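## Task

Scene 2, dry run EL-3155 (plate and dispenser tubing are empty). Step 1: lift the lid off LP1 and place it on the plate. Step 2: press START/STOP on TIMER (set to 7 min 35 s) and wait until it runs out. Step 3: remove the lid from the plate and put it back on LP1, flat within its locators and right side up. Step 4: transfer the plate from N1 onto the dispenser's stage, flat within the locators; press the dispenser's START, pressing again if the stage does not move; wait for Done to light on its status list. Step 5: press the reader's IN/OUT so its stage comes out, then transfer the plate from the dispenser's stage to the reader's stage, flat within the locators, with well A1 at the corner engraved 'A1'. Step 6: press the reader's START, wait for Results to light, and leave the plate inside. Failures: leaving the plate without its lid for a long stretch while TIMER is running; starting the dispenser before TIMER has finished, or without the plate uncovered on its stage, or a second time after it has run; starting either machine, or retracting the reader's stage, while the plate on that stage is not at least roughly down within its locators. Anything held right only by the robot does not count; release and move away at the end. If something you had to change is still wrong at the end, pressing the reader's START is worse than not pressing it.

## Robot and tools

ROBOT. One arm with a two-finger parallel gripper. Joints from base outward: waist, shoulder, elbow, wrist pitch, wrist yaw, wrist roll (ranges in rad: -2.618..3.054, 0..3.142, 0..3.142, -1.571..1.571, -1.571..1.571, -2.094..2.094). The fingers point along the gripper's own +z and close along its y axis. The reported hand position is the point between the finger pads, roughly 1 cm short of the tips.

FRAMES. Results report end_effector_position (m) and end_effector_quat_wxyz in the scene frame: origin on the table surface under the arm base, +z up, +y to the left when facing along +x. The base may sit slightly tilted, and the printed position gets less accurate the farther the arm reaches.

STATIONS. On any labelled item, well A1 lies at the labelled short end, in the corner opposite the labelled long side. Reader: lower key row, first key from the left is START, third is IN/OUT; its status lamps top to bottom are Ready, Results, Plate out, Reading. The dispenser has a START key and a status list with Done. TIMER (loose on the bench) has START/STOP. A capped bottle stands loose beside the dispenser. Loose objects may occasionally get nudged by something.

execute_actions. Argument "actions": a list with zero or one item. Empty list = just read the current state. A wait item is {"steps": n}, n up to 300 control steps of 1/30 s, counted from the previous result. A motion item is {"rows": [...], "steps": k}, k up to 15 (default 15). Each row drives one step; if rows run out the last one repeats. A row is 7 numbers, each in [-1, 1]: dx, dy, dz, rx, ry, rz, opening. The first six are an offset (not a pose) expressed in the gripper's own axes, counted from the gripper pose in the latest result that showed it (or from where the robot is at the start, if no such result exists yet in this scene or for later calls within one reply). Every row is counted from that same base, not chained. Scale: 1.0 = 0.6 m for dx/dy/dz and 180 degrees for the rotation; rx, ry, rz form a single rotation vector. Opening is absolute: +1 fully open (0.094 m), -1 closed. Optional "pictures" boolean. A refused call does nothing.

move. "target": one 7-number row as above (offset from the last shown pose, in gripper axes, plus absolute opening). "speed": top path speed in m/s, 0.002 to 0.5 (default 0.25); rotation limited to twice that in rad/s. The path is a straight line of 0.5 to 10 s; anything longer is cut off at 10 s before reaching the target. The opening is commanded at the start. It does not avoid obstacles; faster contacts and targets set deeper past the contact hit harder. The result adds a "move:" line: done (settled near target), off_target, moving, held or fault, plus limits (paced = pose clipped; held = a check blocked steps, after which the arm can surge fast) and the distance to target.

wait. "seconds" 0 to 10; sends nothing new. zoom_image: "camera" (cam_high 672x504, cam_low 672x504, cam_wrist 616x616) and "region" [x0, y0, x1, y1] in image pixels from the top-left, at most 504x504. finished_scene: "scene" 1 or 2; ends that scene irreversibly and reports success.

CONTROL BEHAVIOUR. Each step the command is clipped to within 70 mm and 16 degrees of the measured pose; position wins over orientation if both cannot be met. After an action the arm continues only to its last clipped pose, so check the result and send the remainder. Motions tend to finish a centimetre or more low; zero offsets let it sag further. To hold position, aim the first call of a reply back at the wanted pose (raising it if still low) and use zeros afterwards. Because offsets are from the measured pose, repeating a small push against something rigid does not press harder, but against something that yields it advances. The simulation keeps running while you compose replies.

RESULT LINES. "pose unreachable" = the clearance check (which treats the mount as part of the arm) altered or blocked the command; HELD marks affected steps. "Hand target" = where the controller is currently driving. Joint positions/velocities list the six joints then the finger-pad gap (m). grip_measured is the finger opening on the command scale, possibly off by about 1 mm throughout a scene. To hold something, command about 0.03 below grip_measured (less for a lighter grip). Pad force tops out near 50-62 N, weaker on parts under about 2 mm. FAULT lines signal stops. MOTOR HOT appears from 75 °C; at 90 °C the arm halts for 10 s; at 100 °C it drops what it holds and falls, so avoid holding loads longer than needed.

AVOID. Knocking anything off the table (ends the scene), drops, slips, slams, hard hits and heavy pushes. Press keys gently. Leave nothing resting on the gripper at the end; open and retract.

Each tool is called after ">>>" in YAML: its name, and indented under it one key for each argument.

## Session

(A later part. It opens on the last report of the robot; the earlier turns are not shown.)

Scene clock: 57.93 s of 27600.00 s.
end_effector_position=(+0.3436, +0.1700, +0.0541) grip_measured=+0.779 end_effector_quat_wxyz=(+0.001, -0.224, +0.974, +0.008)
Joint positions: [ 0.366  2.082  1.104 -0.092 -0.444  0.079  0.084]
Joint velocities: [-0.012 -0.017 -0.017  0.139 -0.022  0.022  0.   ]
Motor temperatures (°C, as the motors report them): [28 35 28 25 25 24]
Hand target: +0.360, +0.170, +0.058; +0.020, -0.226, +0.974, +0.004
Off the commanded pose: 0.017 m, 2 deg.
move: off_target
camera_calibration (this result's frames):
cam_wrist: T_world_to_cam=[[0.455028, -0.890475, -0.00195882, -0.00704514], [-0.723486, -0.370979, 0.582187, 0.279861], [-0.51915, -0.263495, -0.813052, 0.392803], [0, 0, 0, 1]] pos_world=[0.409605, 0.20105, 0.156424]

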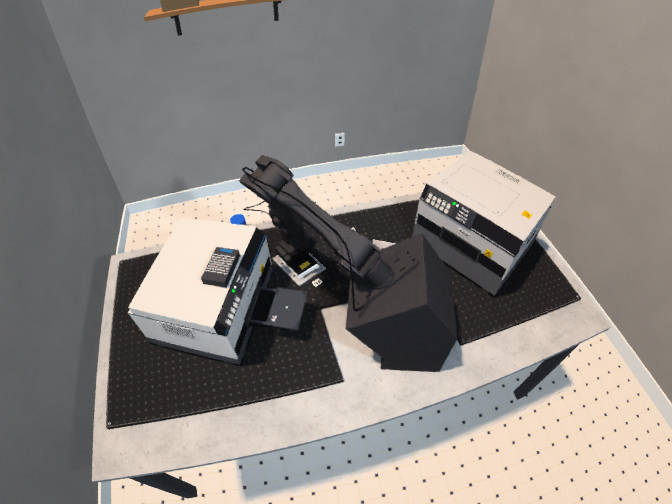

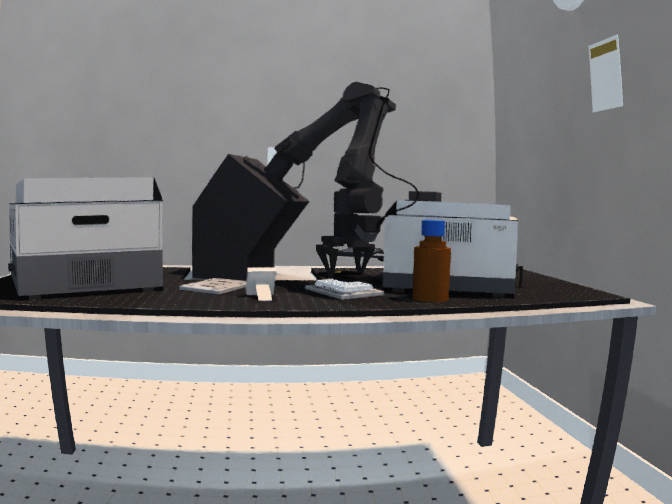

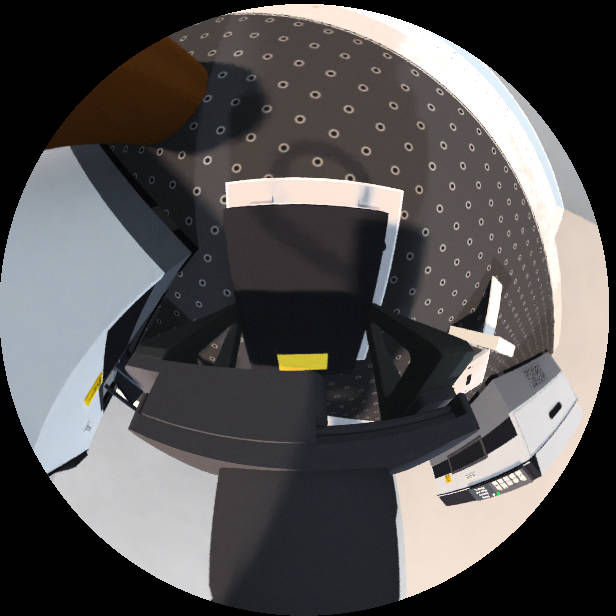

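>>> move:
  target: [0,-0.015,0.004,0.016,0,0,0.76]
  speed: 0.015

>>> zoom_image:
  camera: "cam_wrist"
  region: [180, 140, 440, 390]

Scene clock: 61.97 s of 27600.00 s.
end_effector_position=(+0.3455, +0.1661, +0.0532) grip_measured=+0.779 end_effector_quat_wxyz=(+0.006, -0.226, +0.974, -0.010)
Joint positions: [ 0.372  2.082  1.104 -0.092 -0.406  0.079  0.084]
Joint velocities: [ 0.002 -0.007  0.002  0.022  0.037 -0.022 -0.001]
Motor temperatures (°C, as the motors report them): [28 35 28 25 25 24]
Hand target: +0.347, +0.162, +0.052; +0.007, -0.224, +0.974, -0.017
Off the commanded pose: 0.005 m, 1 deg.
move: done
camera_calibration (this result's frames):
cam_wrist: T_world_to_cam=[[0.458631, -0.887994, 0.0335235, -0.0149913], [-0.731362, -0.355768, 0.581842, 0.280487], [-0.504745, -0.291368, -0.812611, 0.391688], [0, 0, 0, 1]] pos_world=[0.409716, 0.200602, 0.155593]

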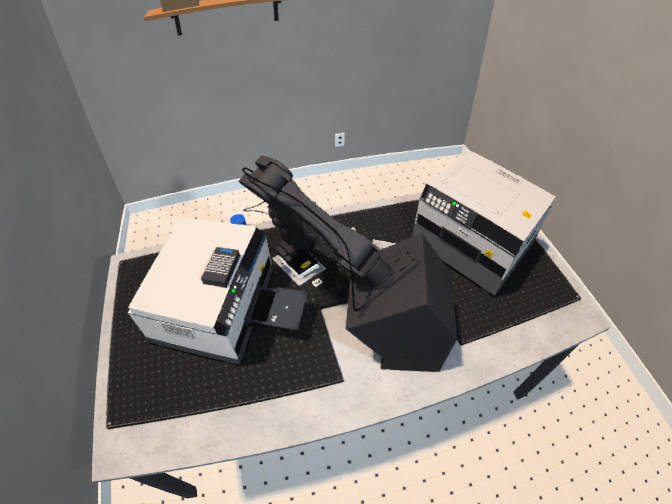

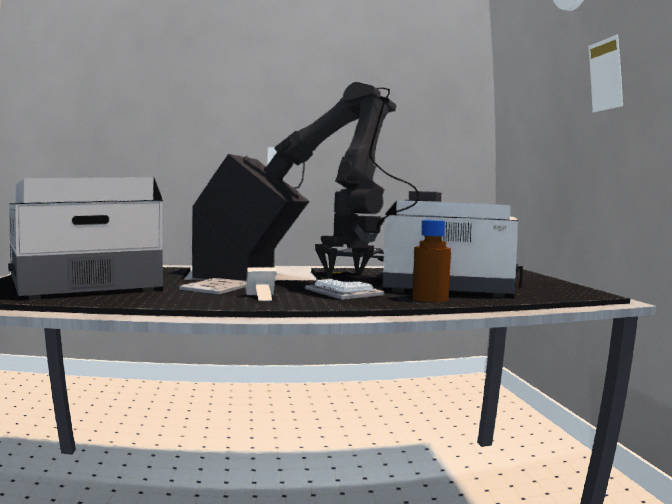

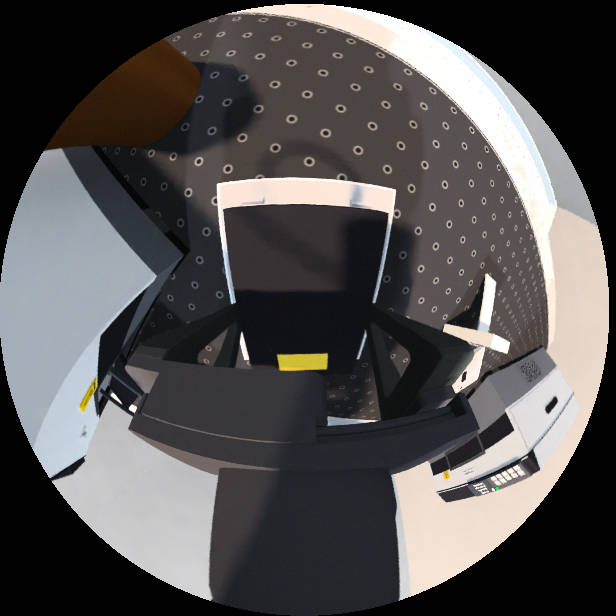

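Region (180, 140, 440, 390) of cam_wrist's 616x616 image, scaled by 1.938, with more detail than that image has; it fills the top 485 rows of this view, and the rest is white.

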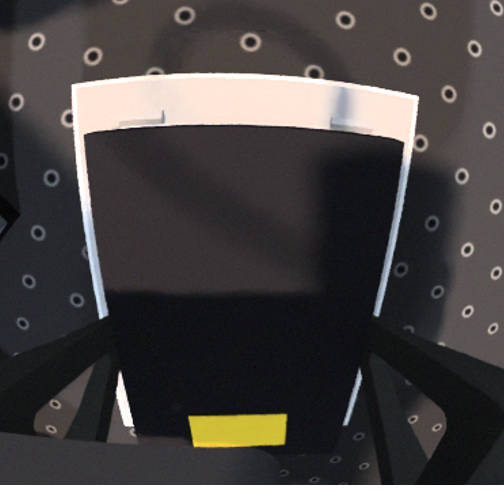

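>>> move:
  target: [0,-0.008,0.018,0,0,0.003,0.76]
  speed: 0.01

>>> zoom_image:
  camera: "cam_wrist"
  region: [180, 140, 440, 390]

Scene clock: 65.37 s of 27600.00 s.
end_effector_position=(+0.3389, +0.1598, +0.0430) grip_measured=+0.779 end_effector_quat_wxyz=(-0.005, -0.224, +0.975, -0.012)
Joint positions: [ 0.377  2.116  1.104 -0.08  -0.406  0.08   0.084]
Joint velocities: [-0.002 -0.007 -0.017 -0.022  0.051 -0.007  0.001]
Motor temperatures (°C, as the motors report them): [28 35 28 25 25 24]
Hand target: +0.348, +0.162, +0.043; +0.006, -0.222, +0.975, -0.010
Off the commanded pose: 0.009 m, 1 deg.
move: done
camera_calibration (this result's frames):
cam_wrist: T_world_to_cam=[[0.454415, -0.890203, 0.0323409, -0.0153628], [-0.721491, -0.346515, 0.599481, 0.273773], [-0.522453, -0.295747, -0.799735, 0.384364], [0, 0, 0, 1]] pos_world=[0.405318, 0.194865, 0.143764]

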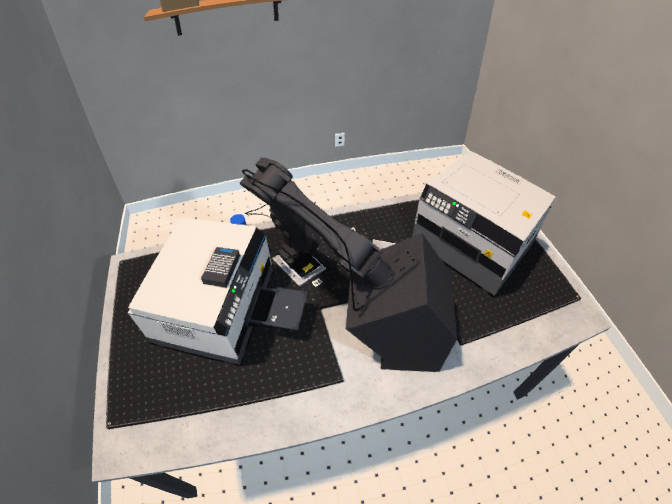

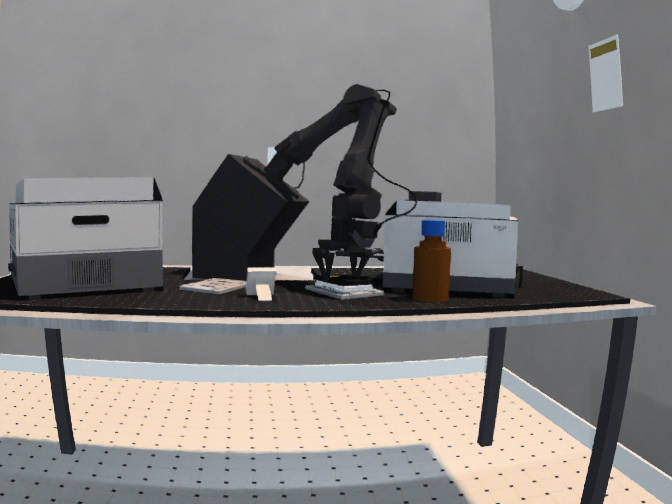

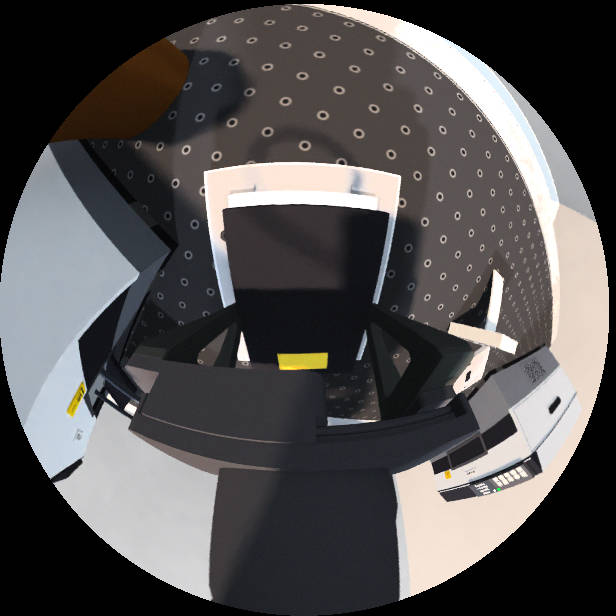

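Region (180, 140, 440, 390) of cam_wrist's 616x616 image, scaled by 1.938, with more detail than that image has; it fills the top 485 rows of this view, and the rest is white.

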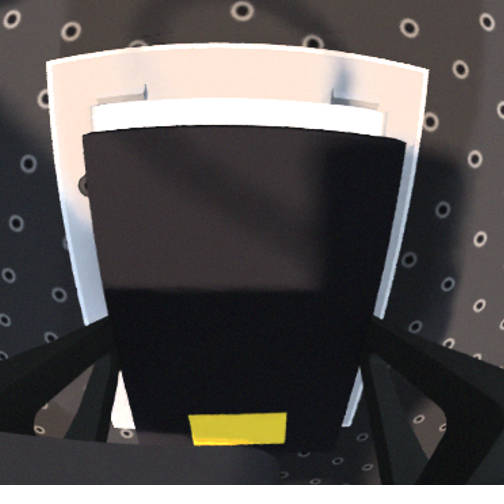

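>>> move:
  target: [-0.015,0,0,0,-0.011,0.004,0.76]
  speed: 0.01

>>> zoom_image:
  camera: "cam_wrist"
  region: [180, 140, 440, 390]

Scene clock: 69.97 s of 27600.00 s.
end_effector_position=(+0.3422, +0.1640, +0.0423) grip_measured=+0.779 end_effector_quat_wxyz=(+0.004, -0.221, +0.975, -0.008)
Joint positions: [ 0.382  2.116  1.104 -0.057 -0.406  0.099  0.084]
Joint velocities: [-0.012  0.007  0.007  0.037 -0.022  0.007  0.   ]
Motor temperatures (°C, as the motors report them): [28 35 28 25 25 24]
Hand target: +0.347, +0.164, +0.043; +0.012, -0.218, +0.976, -0.008
Off the commanded pose: 0.005 m, 1 deg.
move: done
camera_calibration (this result's frames):
cam_wrist: T_world_to_cam=[[0.448595, -0.893269, 0.0288726, -0.0104374], [-0.732863, -0.349165, 0.583948, 0.2831], [-0.511541, -0.283116, -0.811277, 0.381465], [0, 0, 0, 1]] pos_world=[0.407291, 0.197524, 0.14446]

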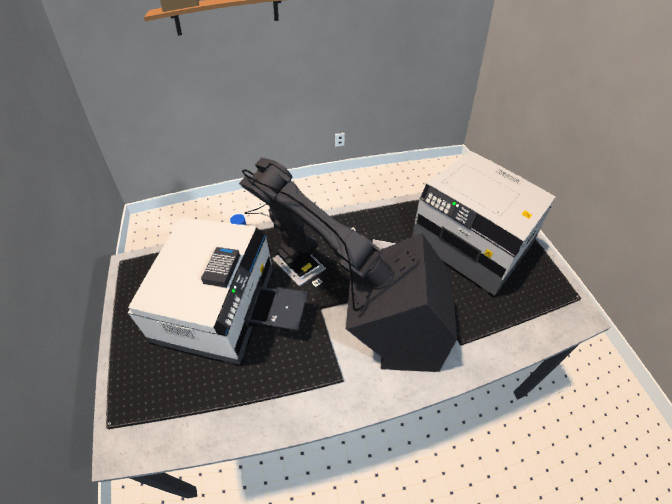

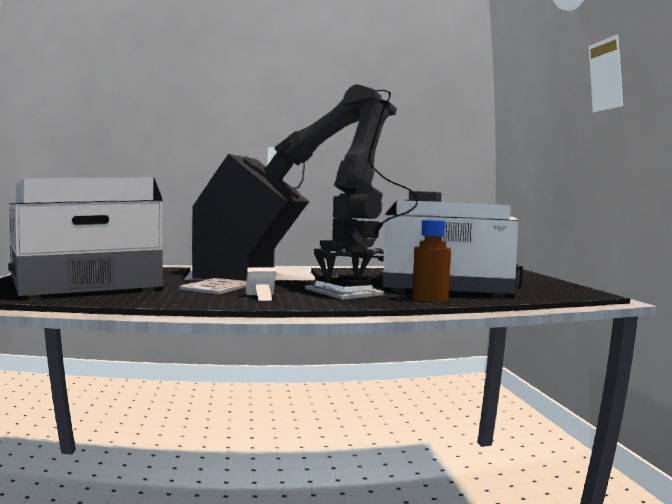

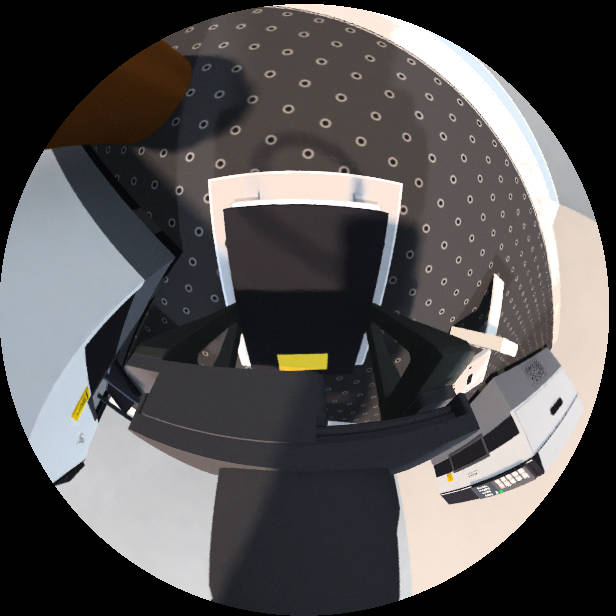

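Region (180, 140, 440, 390) of cam_wrist's 616x616 image, scaled by 1.938, with more detail than that image has; it fills the top 485 rows of this view, and the rest is white.

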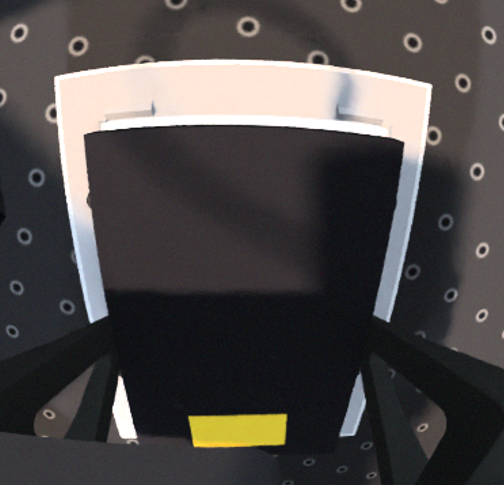

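>>> move:
  target: [-0.014,-0.005,0.008,0,-0.011,0,0.76]
  speed: 0.008

>>> zoom_image:
  camera: "cam_wrist"
  region: [180, 140, 440, 390]

>>> zoom_image:
  camera: "cam_low"
  region: [300, 250, 400, 310]

Scene clock: 75.87 s of 27600.00 s.
end_effector_position=(+0.3435, +0.1642, +0.0374) grip_measured=+0.779 end_effector_quat_wxyz=(+0.009, -0.222, +0.975, -0.005)
Joint positions: [ 0.385  2.132  1.104 -0.028 -0.406  0.105  0.084]
Joint velocities: [-0.007 -0.007 -0.002 -0.007  0.037  0.066 -0.   ]
Motor temperatures (°C, as the motors report them): [28 36 28 25 25 24]
Hand target: +0.351, +0.165, +0.038; +0.021, -0.221, +0.975, -0.004
Off the commanded pose: 0.008 m, 1 deg.
move: done
camera_calibration (this result's frames):
cam_wrist: T_world_to_cam=[[0.450589, -0.892343, 0.026318, -0.0114047], [-0.736944, -0.355158, 0.575132, 0.289613], [-0.503868, -0.278543, -0.817637, 0.375111], [0, 0, 0, 1]] pos_world=[0.407574, 0.197166, 0.140439]

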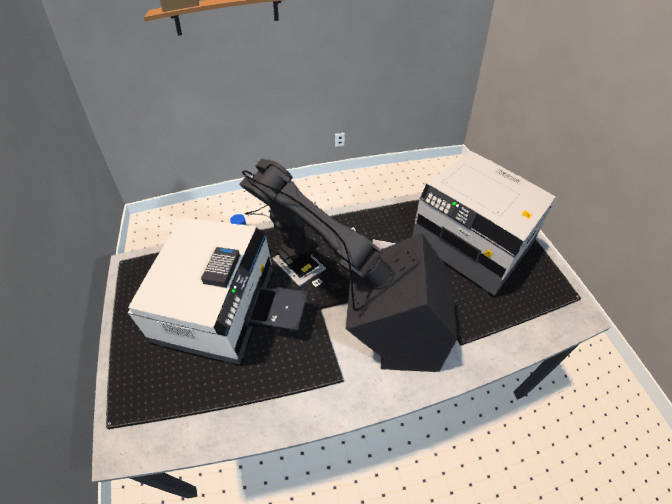

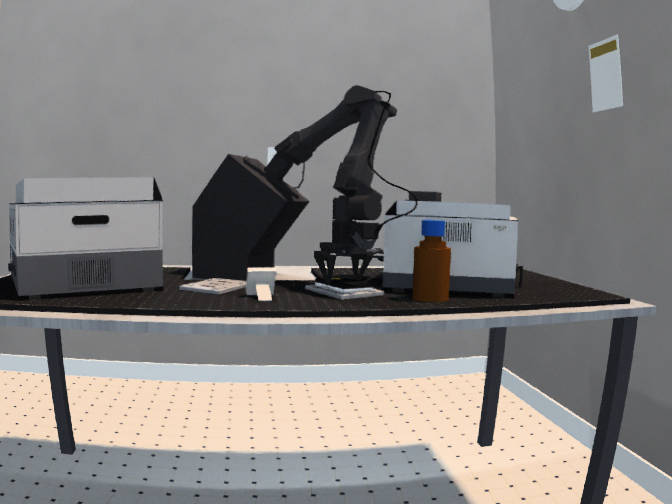

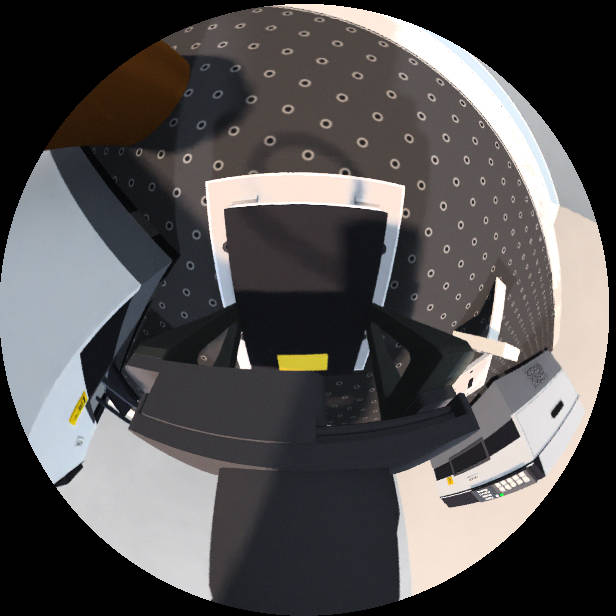

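Region (180, 140, 440, 390) of cam_wrist's 616x616 image, scaled by 1.938, with more detail than that image has; it fills the top 485 rows of this view, and the rest is white.

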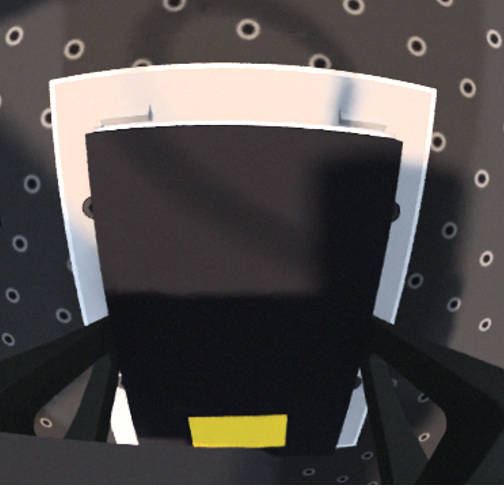

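Region (300, 250, 400, 310) of cam_low's 672x504 image, scaled by 5.040, with more detail than that image has; it fills the top 302 rows of this view, and the rest is white.

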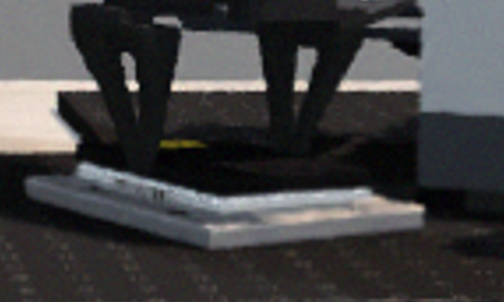

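>>> move:
  target: [-0.003,-0.004,0.006,0,-0.002,0,0.76]
  speed: 0.006

>>> zoom_image:
  camera: "cam_low"
  region: [300, 250, 400, 310]

Scene clock: 79.87 s of 27600.00 s.
end_effector_position=(+0.3434, +0.1642, +0.0374) grip_measured=+0.779 end_effector_quat_wxyz=(+0.009, -0.222, +0.975, -0.005)
Joint positions: [ 0.385  2.132  1.104 -0.028 -0.406  0.105  0.084]
Joint velocities: [-0.007  0.012  0.017 -0.051 -0.022  0.037  0.001]
Motor temperatures (°C, as the motors report them): [28 36 28 25 25 24]
Hand target: +0.346, +0.163, +0.034; +0.012, -0.222, +0.975, -0.004
Off the commanded pose: 0.005 m, 0 deg.
move: done
camera_calibration (this result's frames):
cam_wrist: T_world_to_cam=[[0.450458, -0.892409, 0.0263456, -0.0113574], [-0.736828, -0.354939, 0.575415, 0.289455], [-0.504155, -0.278612, -0.817437, 0.375161], [0, 0, 0, 1]] pos_world=[0.407534, 0.197128, 0.140413]

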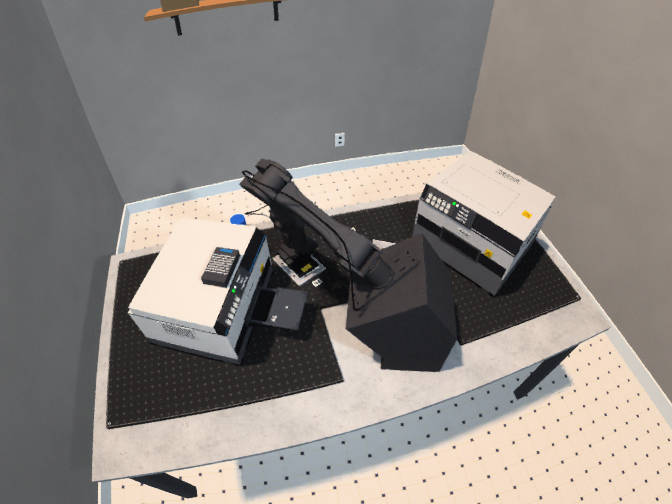

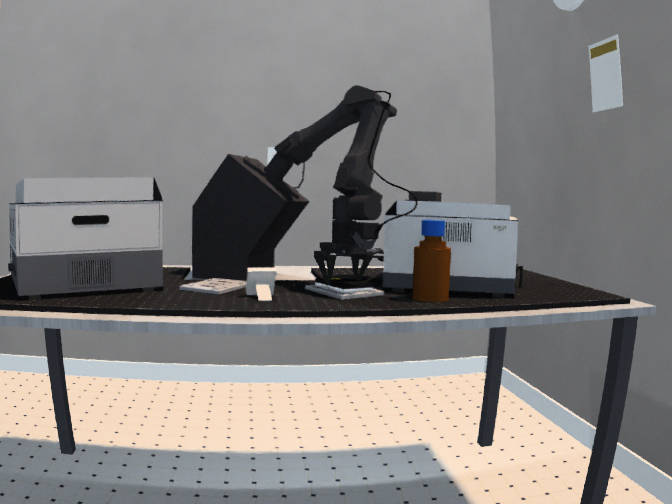

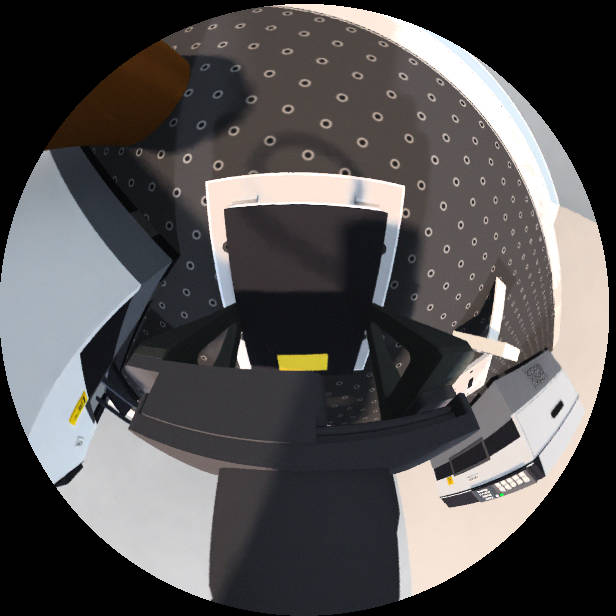

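Region (300, 250, 400, 310) of cam_low's 672x504 image, scaled by 5.040, with more detail than that image has; it fills the top 302 rows of this view, and the rest is white.

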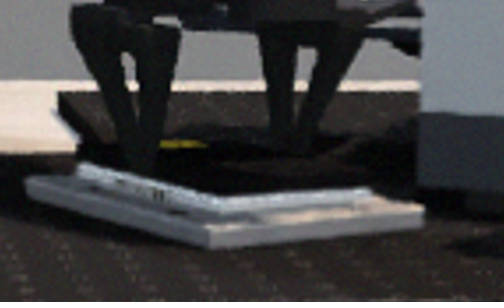

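>>> move:
  target: [0,0,0,0,0,0,1.0]
  speed: 0.02

>>> move:
  target: [0,0,-0.13,0,0,0,1.0]
  speed: 0.08

>>> execute_actions:
  actions: []
  pictures: false

>>> zoom_image:
  camera: "cam_low"
  region: [280,240,420,320]

Scene clock: 94.30 s of 27600.00 s.
end_effector_position=(+0.3421, +0.1657, +0.0367) grip_measured=+1.000 end_effector_quat_wxyz=(+0.008, -0.224, +0.975, -0.004)
Joint positions: [ 0.39   2.132  1.104 -0.029 -0.406  0.105  0.094]
Joint velocities: [-0.017 -0.017  0.002  0.051  0.022 -0.037  0.   ]
Motor temperatures (°C, as the motors report them): [28 35 28 25 25 24]
Hand target: +0.343, +0.164, +0.037; +0.009, -0.222, +0.975, -0.005
Off the commanded pose: 0.002 m, 0 deg.
move: done
camera_calibration (this result's frames):
cam_wrist: T_world_to_cam=[[0.453659, -0.890844, 0.0243112, -0.0106967], [-0.733939, -0.358004, 0.577206, 0.288848], [-0.505497, -0.279697, -0.816237, 0.374913], [0, 0, 0, 1]] pos_world=[0.406367, 0.198742, 0.139553]

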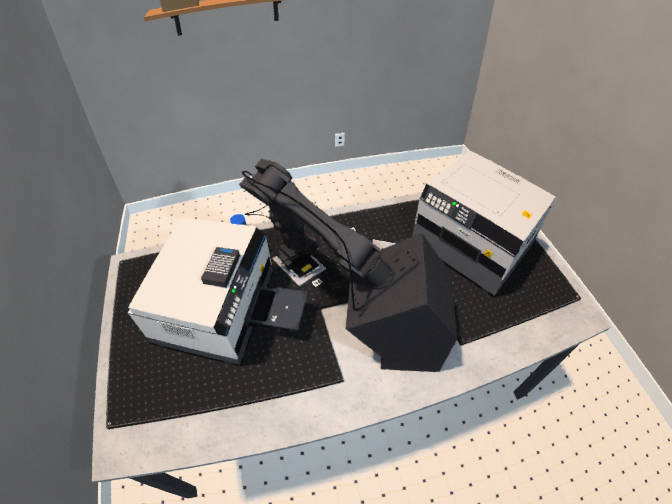

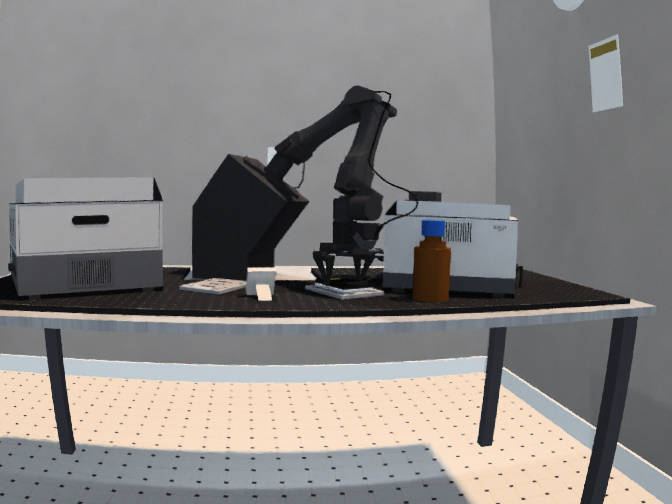

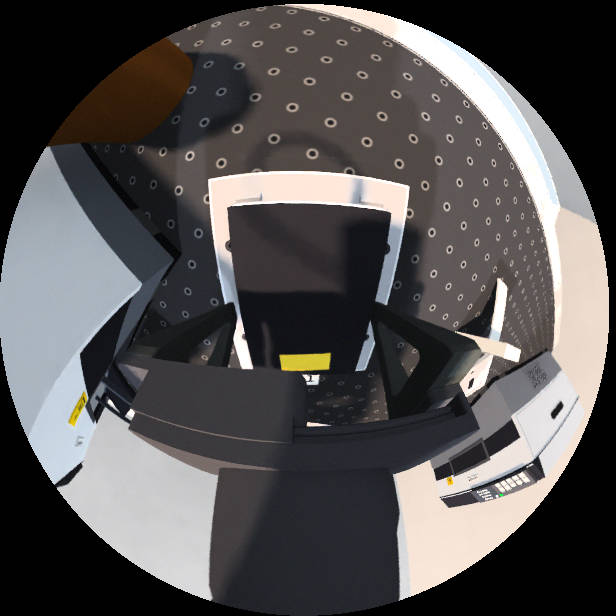

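Scene clock: 95.80 s of 27600.00 s.
end_effector_position=(+0.3407, +0.1709, +0.1073) grip_measured=+1.000 end_effector_quat_wxyz=(+0.006, -0.228, +0.974, -0.005)
Joint positions: [ 0.32   1.897  1.045 -0.236 -0.44   0.028  0.094]
Joint velocities: [-0.007  0.022  0.012 -0.037 -0.007 -0.051  0.   ]
Motor temperatures (°C, as the motors report them): [28 36 28 25 25 24]
Hand target: +0.340, +0.167, +0.114; +0.008, -0.223, +0.975, -0.003
Off the commanded pose: 0.009 m, 0 deg.
move: done
camera_calibration (this result's frames):
cam_wrist: T_world_to_cam=[[0.460701, -0.887235, 0.0238303, -0.0100749], [-0.729097, -0.363003, 0.580212, 0.24793], [-0.506134, -0.284679, -0.814117, 0.434132], [0, 0, 0, 1]] pos_world=[0.405135, 0.204649, 0.209822]

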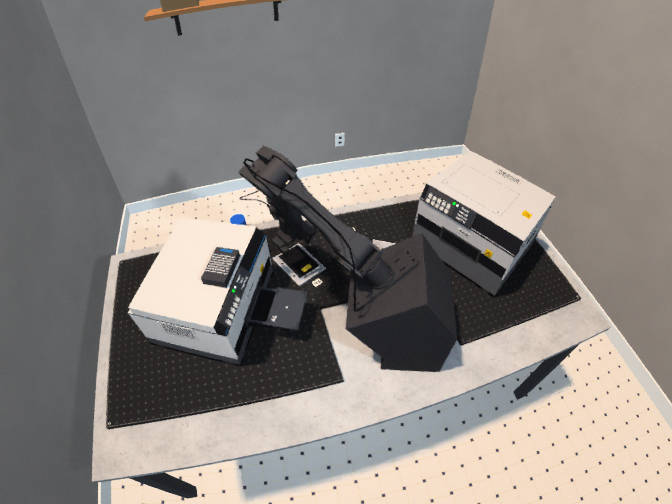

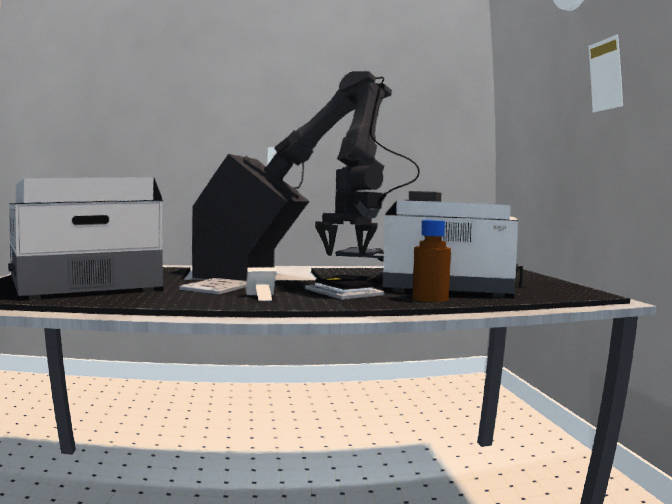

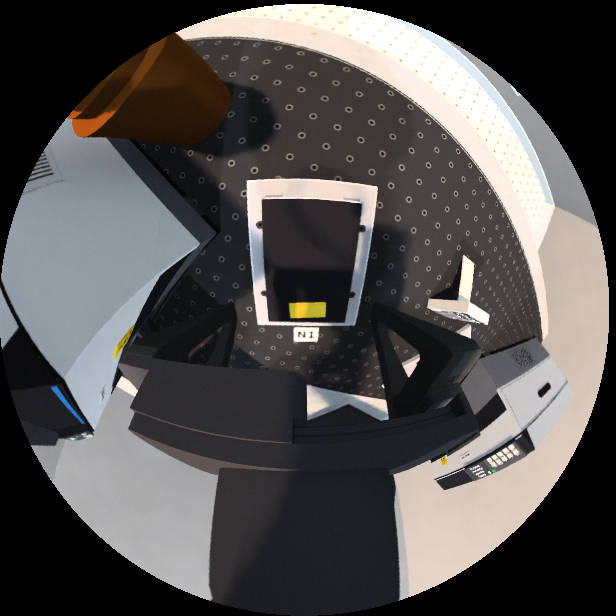

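Scene clock: 95.80 s of 27600.00 s.
end_effector_position=(+0.3407, +0.1709, +0.1073) grip_measured=+1.000 end_effector_quat_wxyz=(+0.006, -0.228, +0.974, -0.005)
Joint positions: [ 0.32   1.897  1.045 -0.236 -0.44   0.028  0.094]
Joint velocities: [-0.007  0.022  0.012 -0.037 -0.007 -0.051  0.   ]
Motor temperatures (°C, as the motors report them): [28 36 28 25 25 24]
Hand target: +0.340, +0.167, +0.114; +0.008, -0.223, +0.975, -0.003
Off the commanded pose: 0.009 m, 0 deg.

Region (280, 240, 420, 320) of cam_low's 672x504 image, scaled by 3.600, with more detail than that image has; it fills the top 288 rows of this view, and the rest is white.

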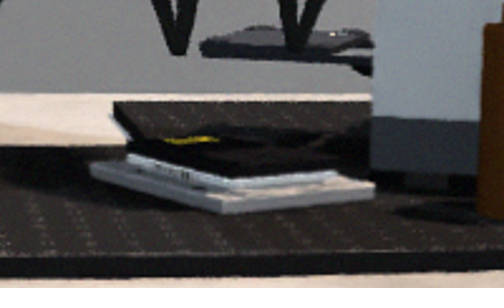

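>>> move:
  target: [0.215,-0.283,-0.08,0,0,0.146,-1]
  speed: 0.2

>>> move:
  target: [0,0,0,0,-0.25,0,-1]
  speed: 0.2

Scene clock: 101.67 s of 27600.00 s.
end_effector_position=(+0.2971, -0.0326, +0.1531) grip_measured=-0.991 end_effector_quat_wxyz=(+0.005, +0.001, +1.000, -0.002)
Joint positions: [-0.285  2.041  0.823 -0.228 -0.633 -0.186  0.   ]
Joint velocities: [-0.002 -0.002 -0.012 -0.066  0.007 -0.037 -0.   ]
Motor temperatures (°C, as the motors report them): [28 36 28 25 25 24]
Hand target: +0.299, -0.034, +0.155; +0.009, +0.002, +1.000, +0.004
Off the commanded pose: 0.007 m, 0 deg.
move: done
camera_calibration (this result's frames):
cam_wrist: T_world_to_cam=[[0.0184064, -0.999707, 0.0157221, -0.0427234], [-0.815537, -0.00591482, 0.578675, 0.15324], [-0.578412, -0.0234733, -0.815407, 0.421606], [0, 0, 0, 1]] pos_world=[0.369622, -0.031908, 0.255776]

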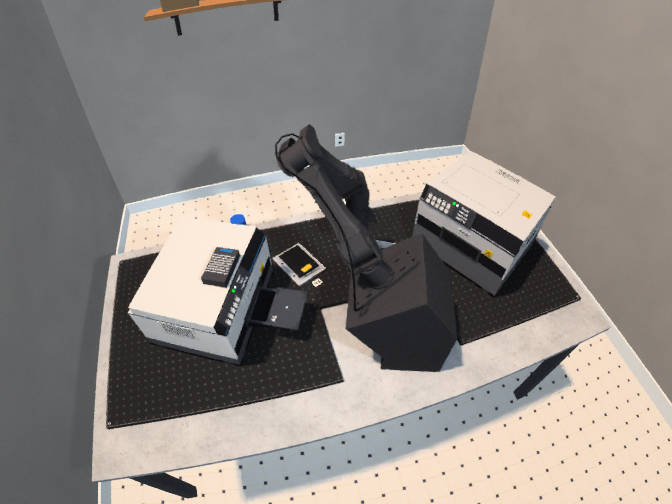

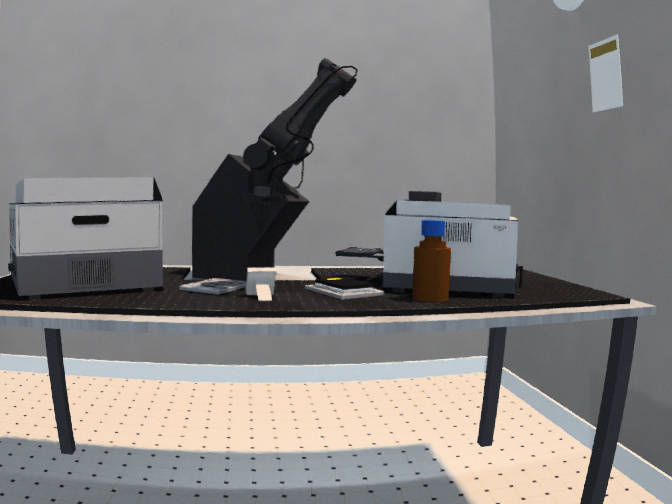

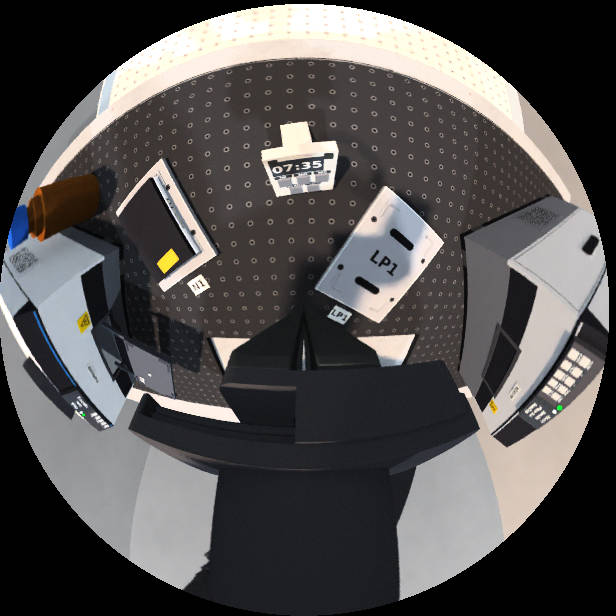

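Scene clock: 104.20 s of 27600.00 s.
end_effector_position=(+0.3033, -0.0301, +0.1526) grip_measured=-0.991 end_effector_quat_wxyz=(+0.339, -0.010, +0.941, -0.003)
Joint positions: [-0.235  2.4    0.258  1.554 -0.55   0.328  0.   ]
Joint velocities: [-0.007 -0.017 -0.007 -0.007  0.051  0.051 -0.   ]
Motor temperatures (°C, as the motors report them): [28 36 28 25 25 24]
Hand target: +0.298, -0.032, +0.154; +0.339, -0.000, +0.941, -0.011
Off the commanded pose: 0.007 m, 6 deg.
joint sent to its limit — the command would take joint 4 (wrist pitch) past its upper limit, so that joint was sent only as far as its limit.
move: off_target
camera_calibration (this result's frames):
cam_wrist: T_world_to_cam=[[0.0239521, -0.999118, 0.0344827, -0.0447643], [-0.997594, -0.0261317, -0.0642101, 0.311254], [0.0650546, -0.0328617, -0.99734, 0.257124], [0, 0, 0, 1]] pos_world=[0.29485, -0.0281418, 0.277969]

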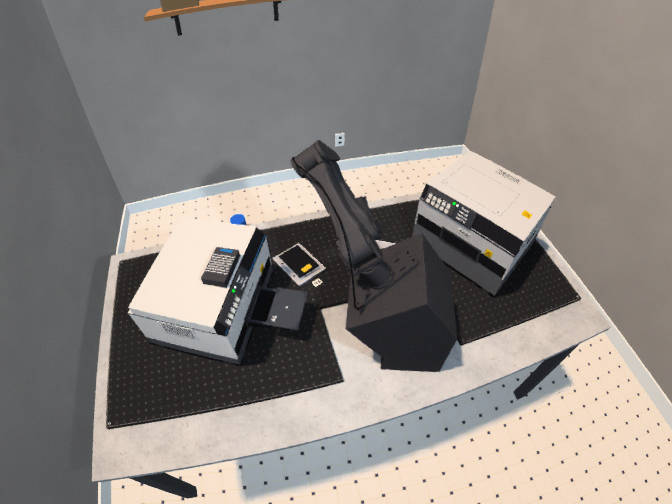

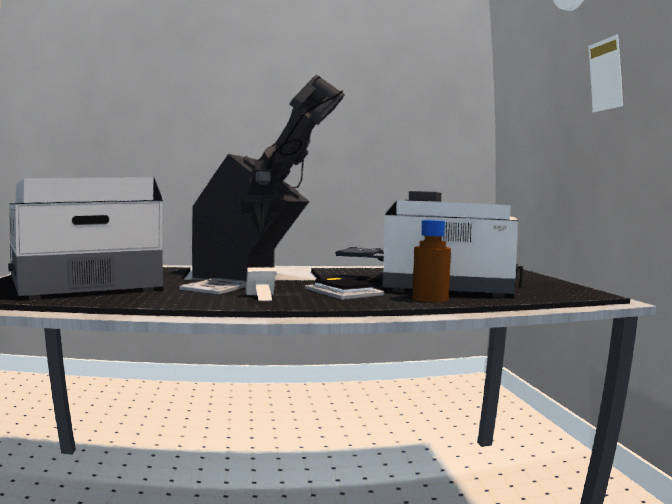

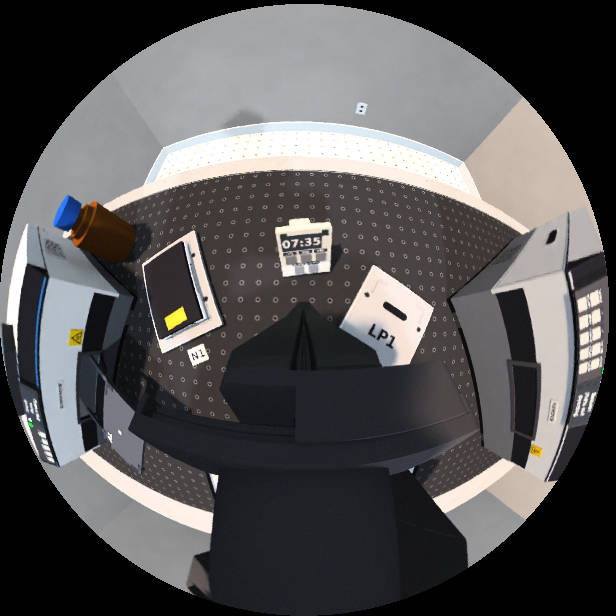

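>>> zoom_image:
  camera: "cam_wrist"
  region: [260,210,350,300]

Region (260, 210, 350, 300) of cam_wrist's 616x616 image, scaled by 5.600, with more detail than that image has.

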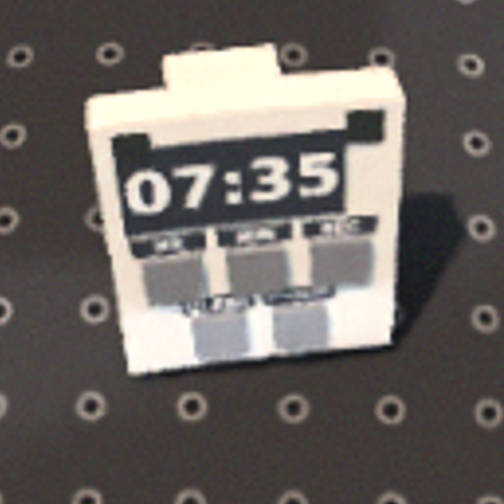

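>>> move:
  target: [0.06,-0.04,0.155,0,0.025,0,-1]
  speed: 0.08

>>> zoom_image:
  camera: "cam_wrist"
  region: [230,170,380,320]

Scene clock: 114.87 s of 27600.00 s.
end_effector_position=(+0.3300, -0.0501, +0.0596) grip_measured=-0.991 end_effector_quat_wxyz=(+0.294, -0.016, +0.956, +0.003)
Joint positions: [-0.094  2.685  0.61   1.436 -0.482  0.367  0.   ]
Joint velocities: [-0.007  0.007  0.002  0.022 -0.022  0.051  0.   ]
Motor temperatures (°C, as the motors report them): [28 34 28 26 25 24]
Hand target: +0.336, -0.056, +0.059; +0.302, -0.010, +0.953, -0.005
Off the commanded pose: 0.007 m, 1 deg.
move: done
camera_calibration (this result's frames):
cam_wrist: T_world_to_cam=[[0.0414428, -0.998833, 0.0248123, -0.0674204], [-0.998684, -0.0406602, 0.0312557, 0.325337], [-0.0302104, -0.026075, -0.999203, 0.193907], [0, 0, 0, 1]] pos_world=[0.333561, -0.0490573, 0.185256]

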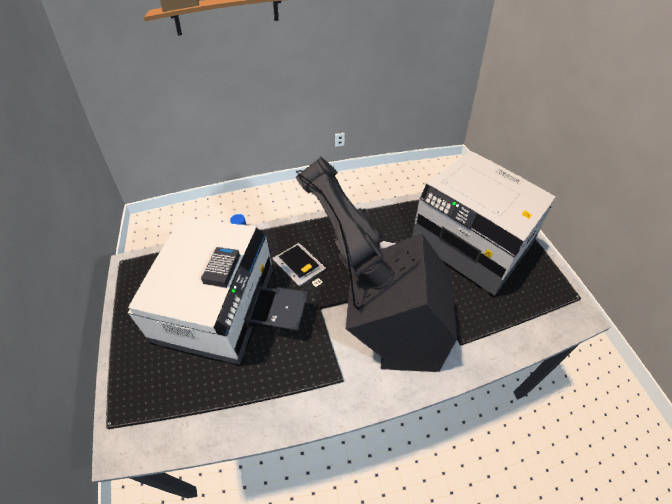

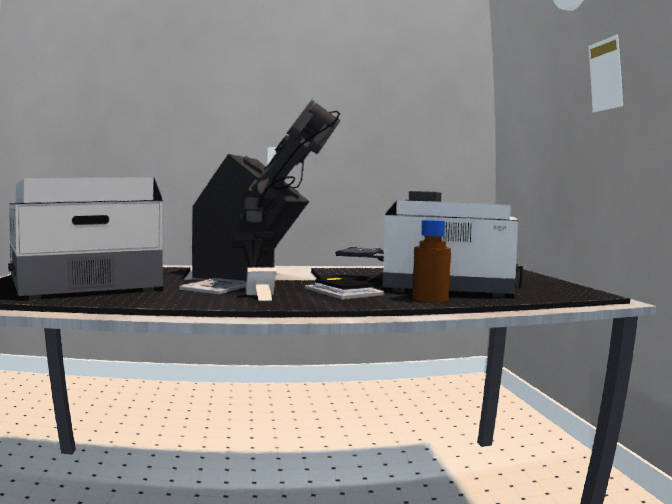

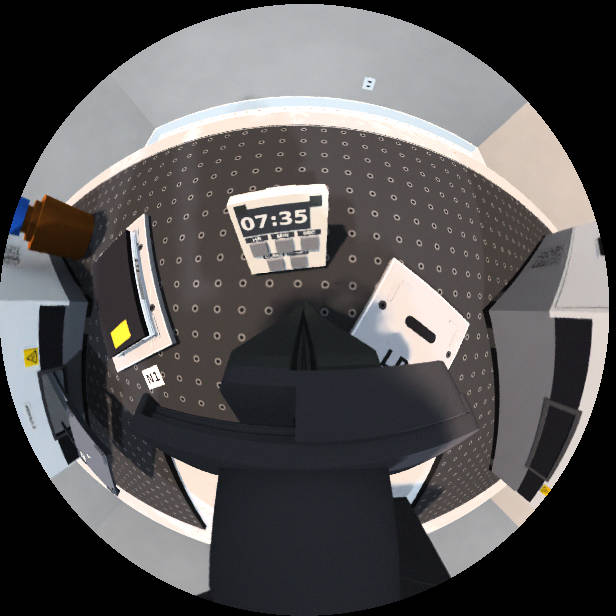

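Region (230, 170, 380, 320) of cam_wrist's 616x616 image, scaled by 3.360, with more detail than that image has.

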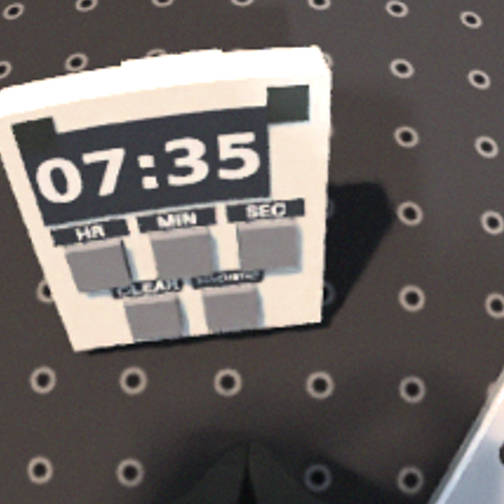

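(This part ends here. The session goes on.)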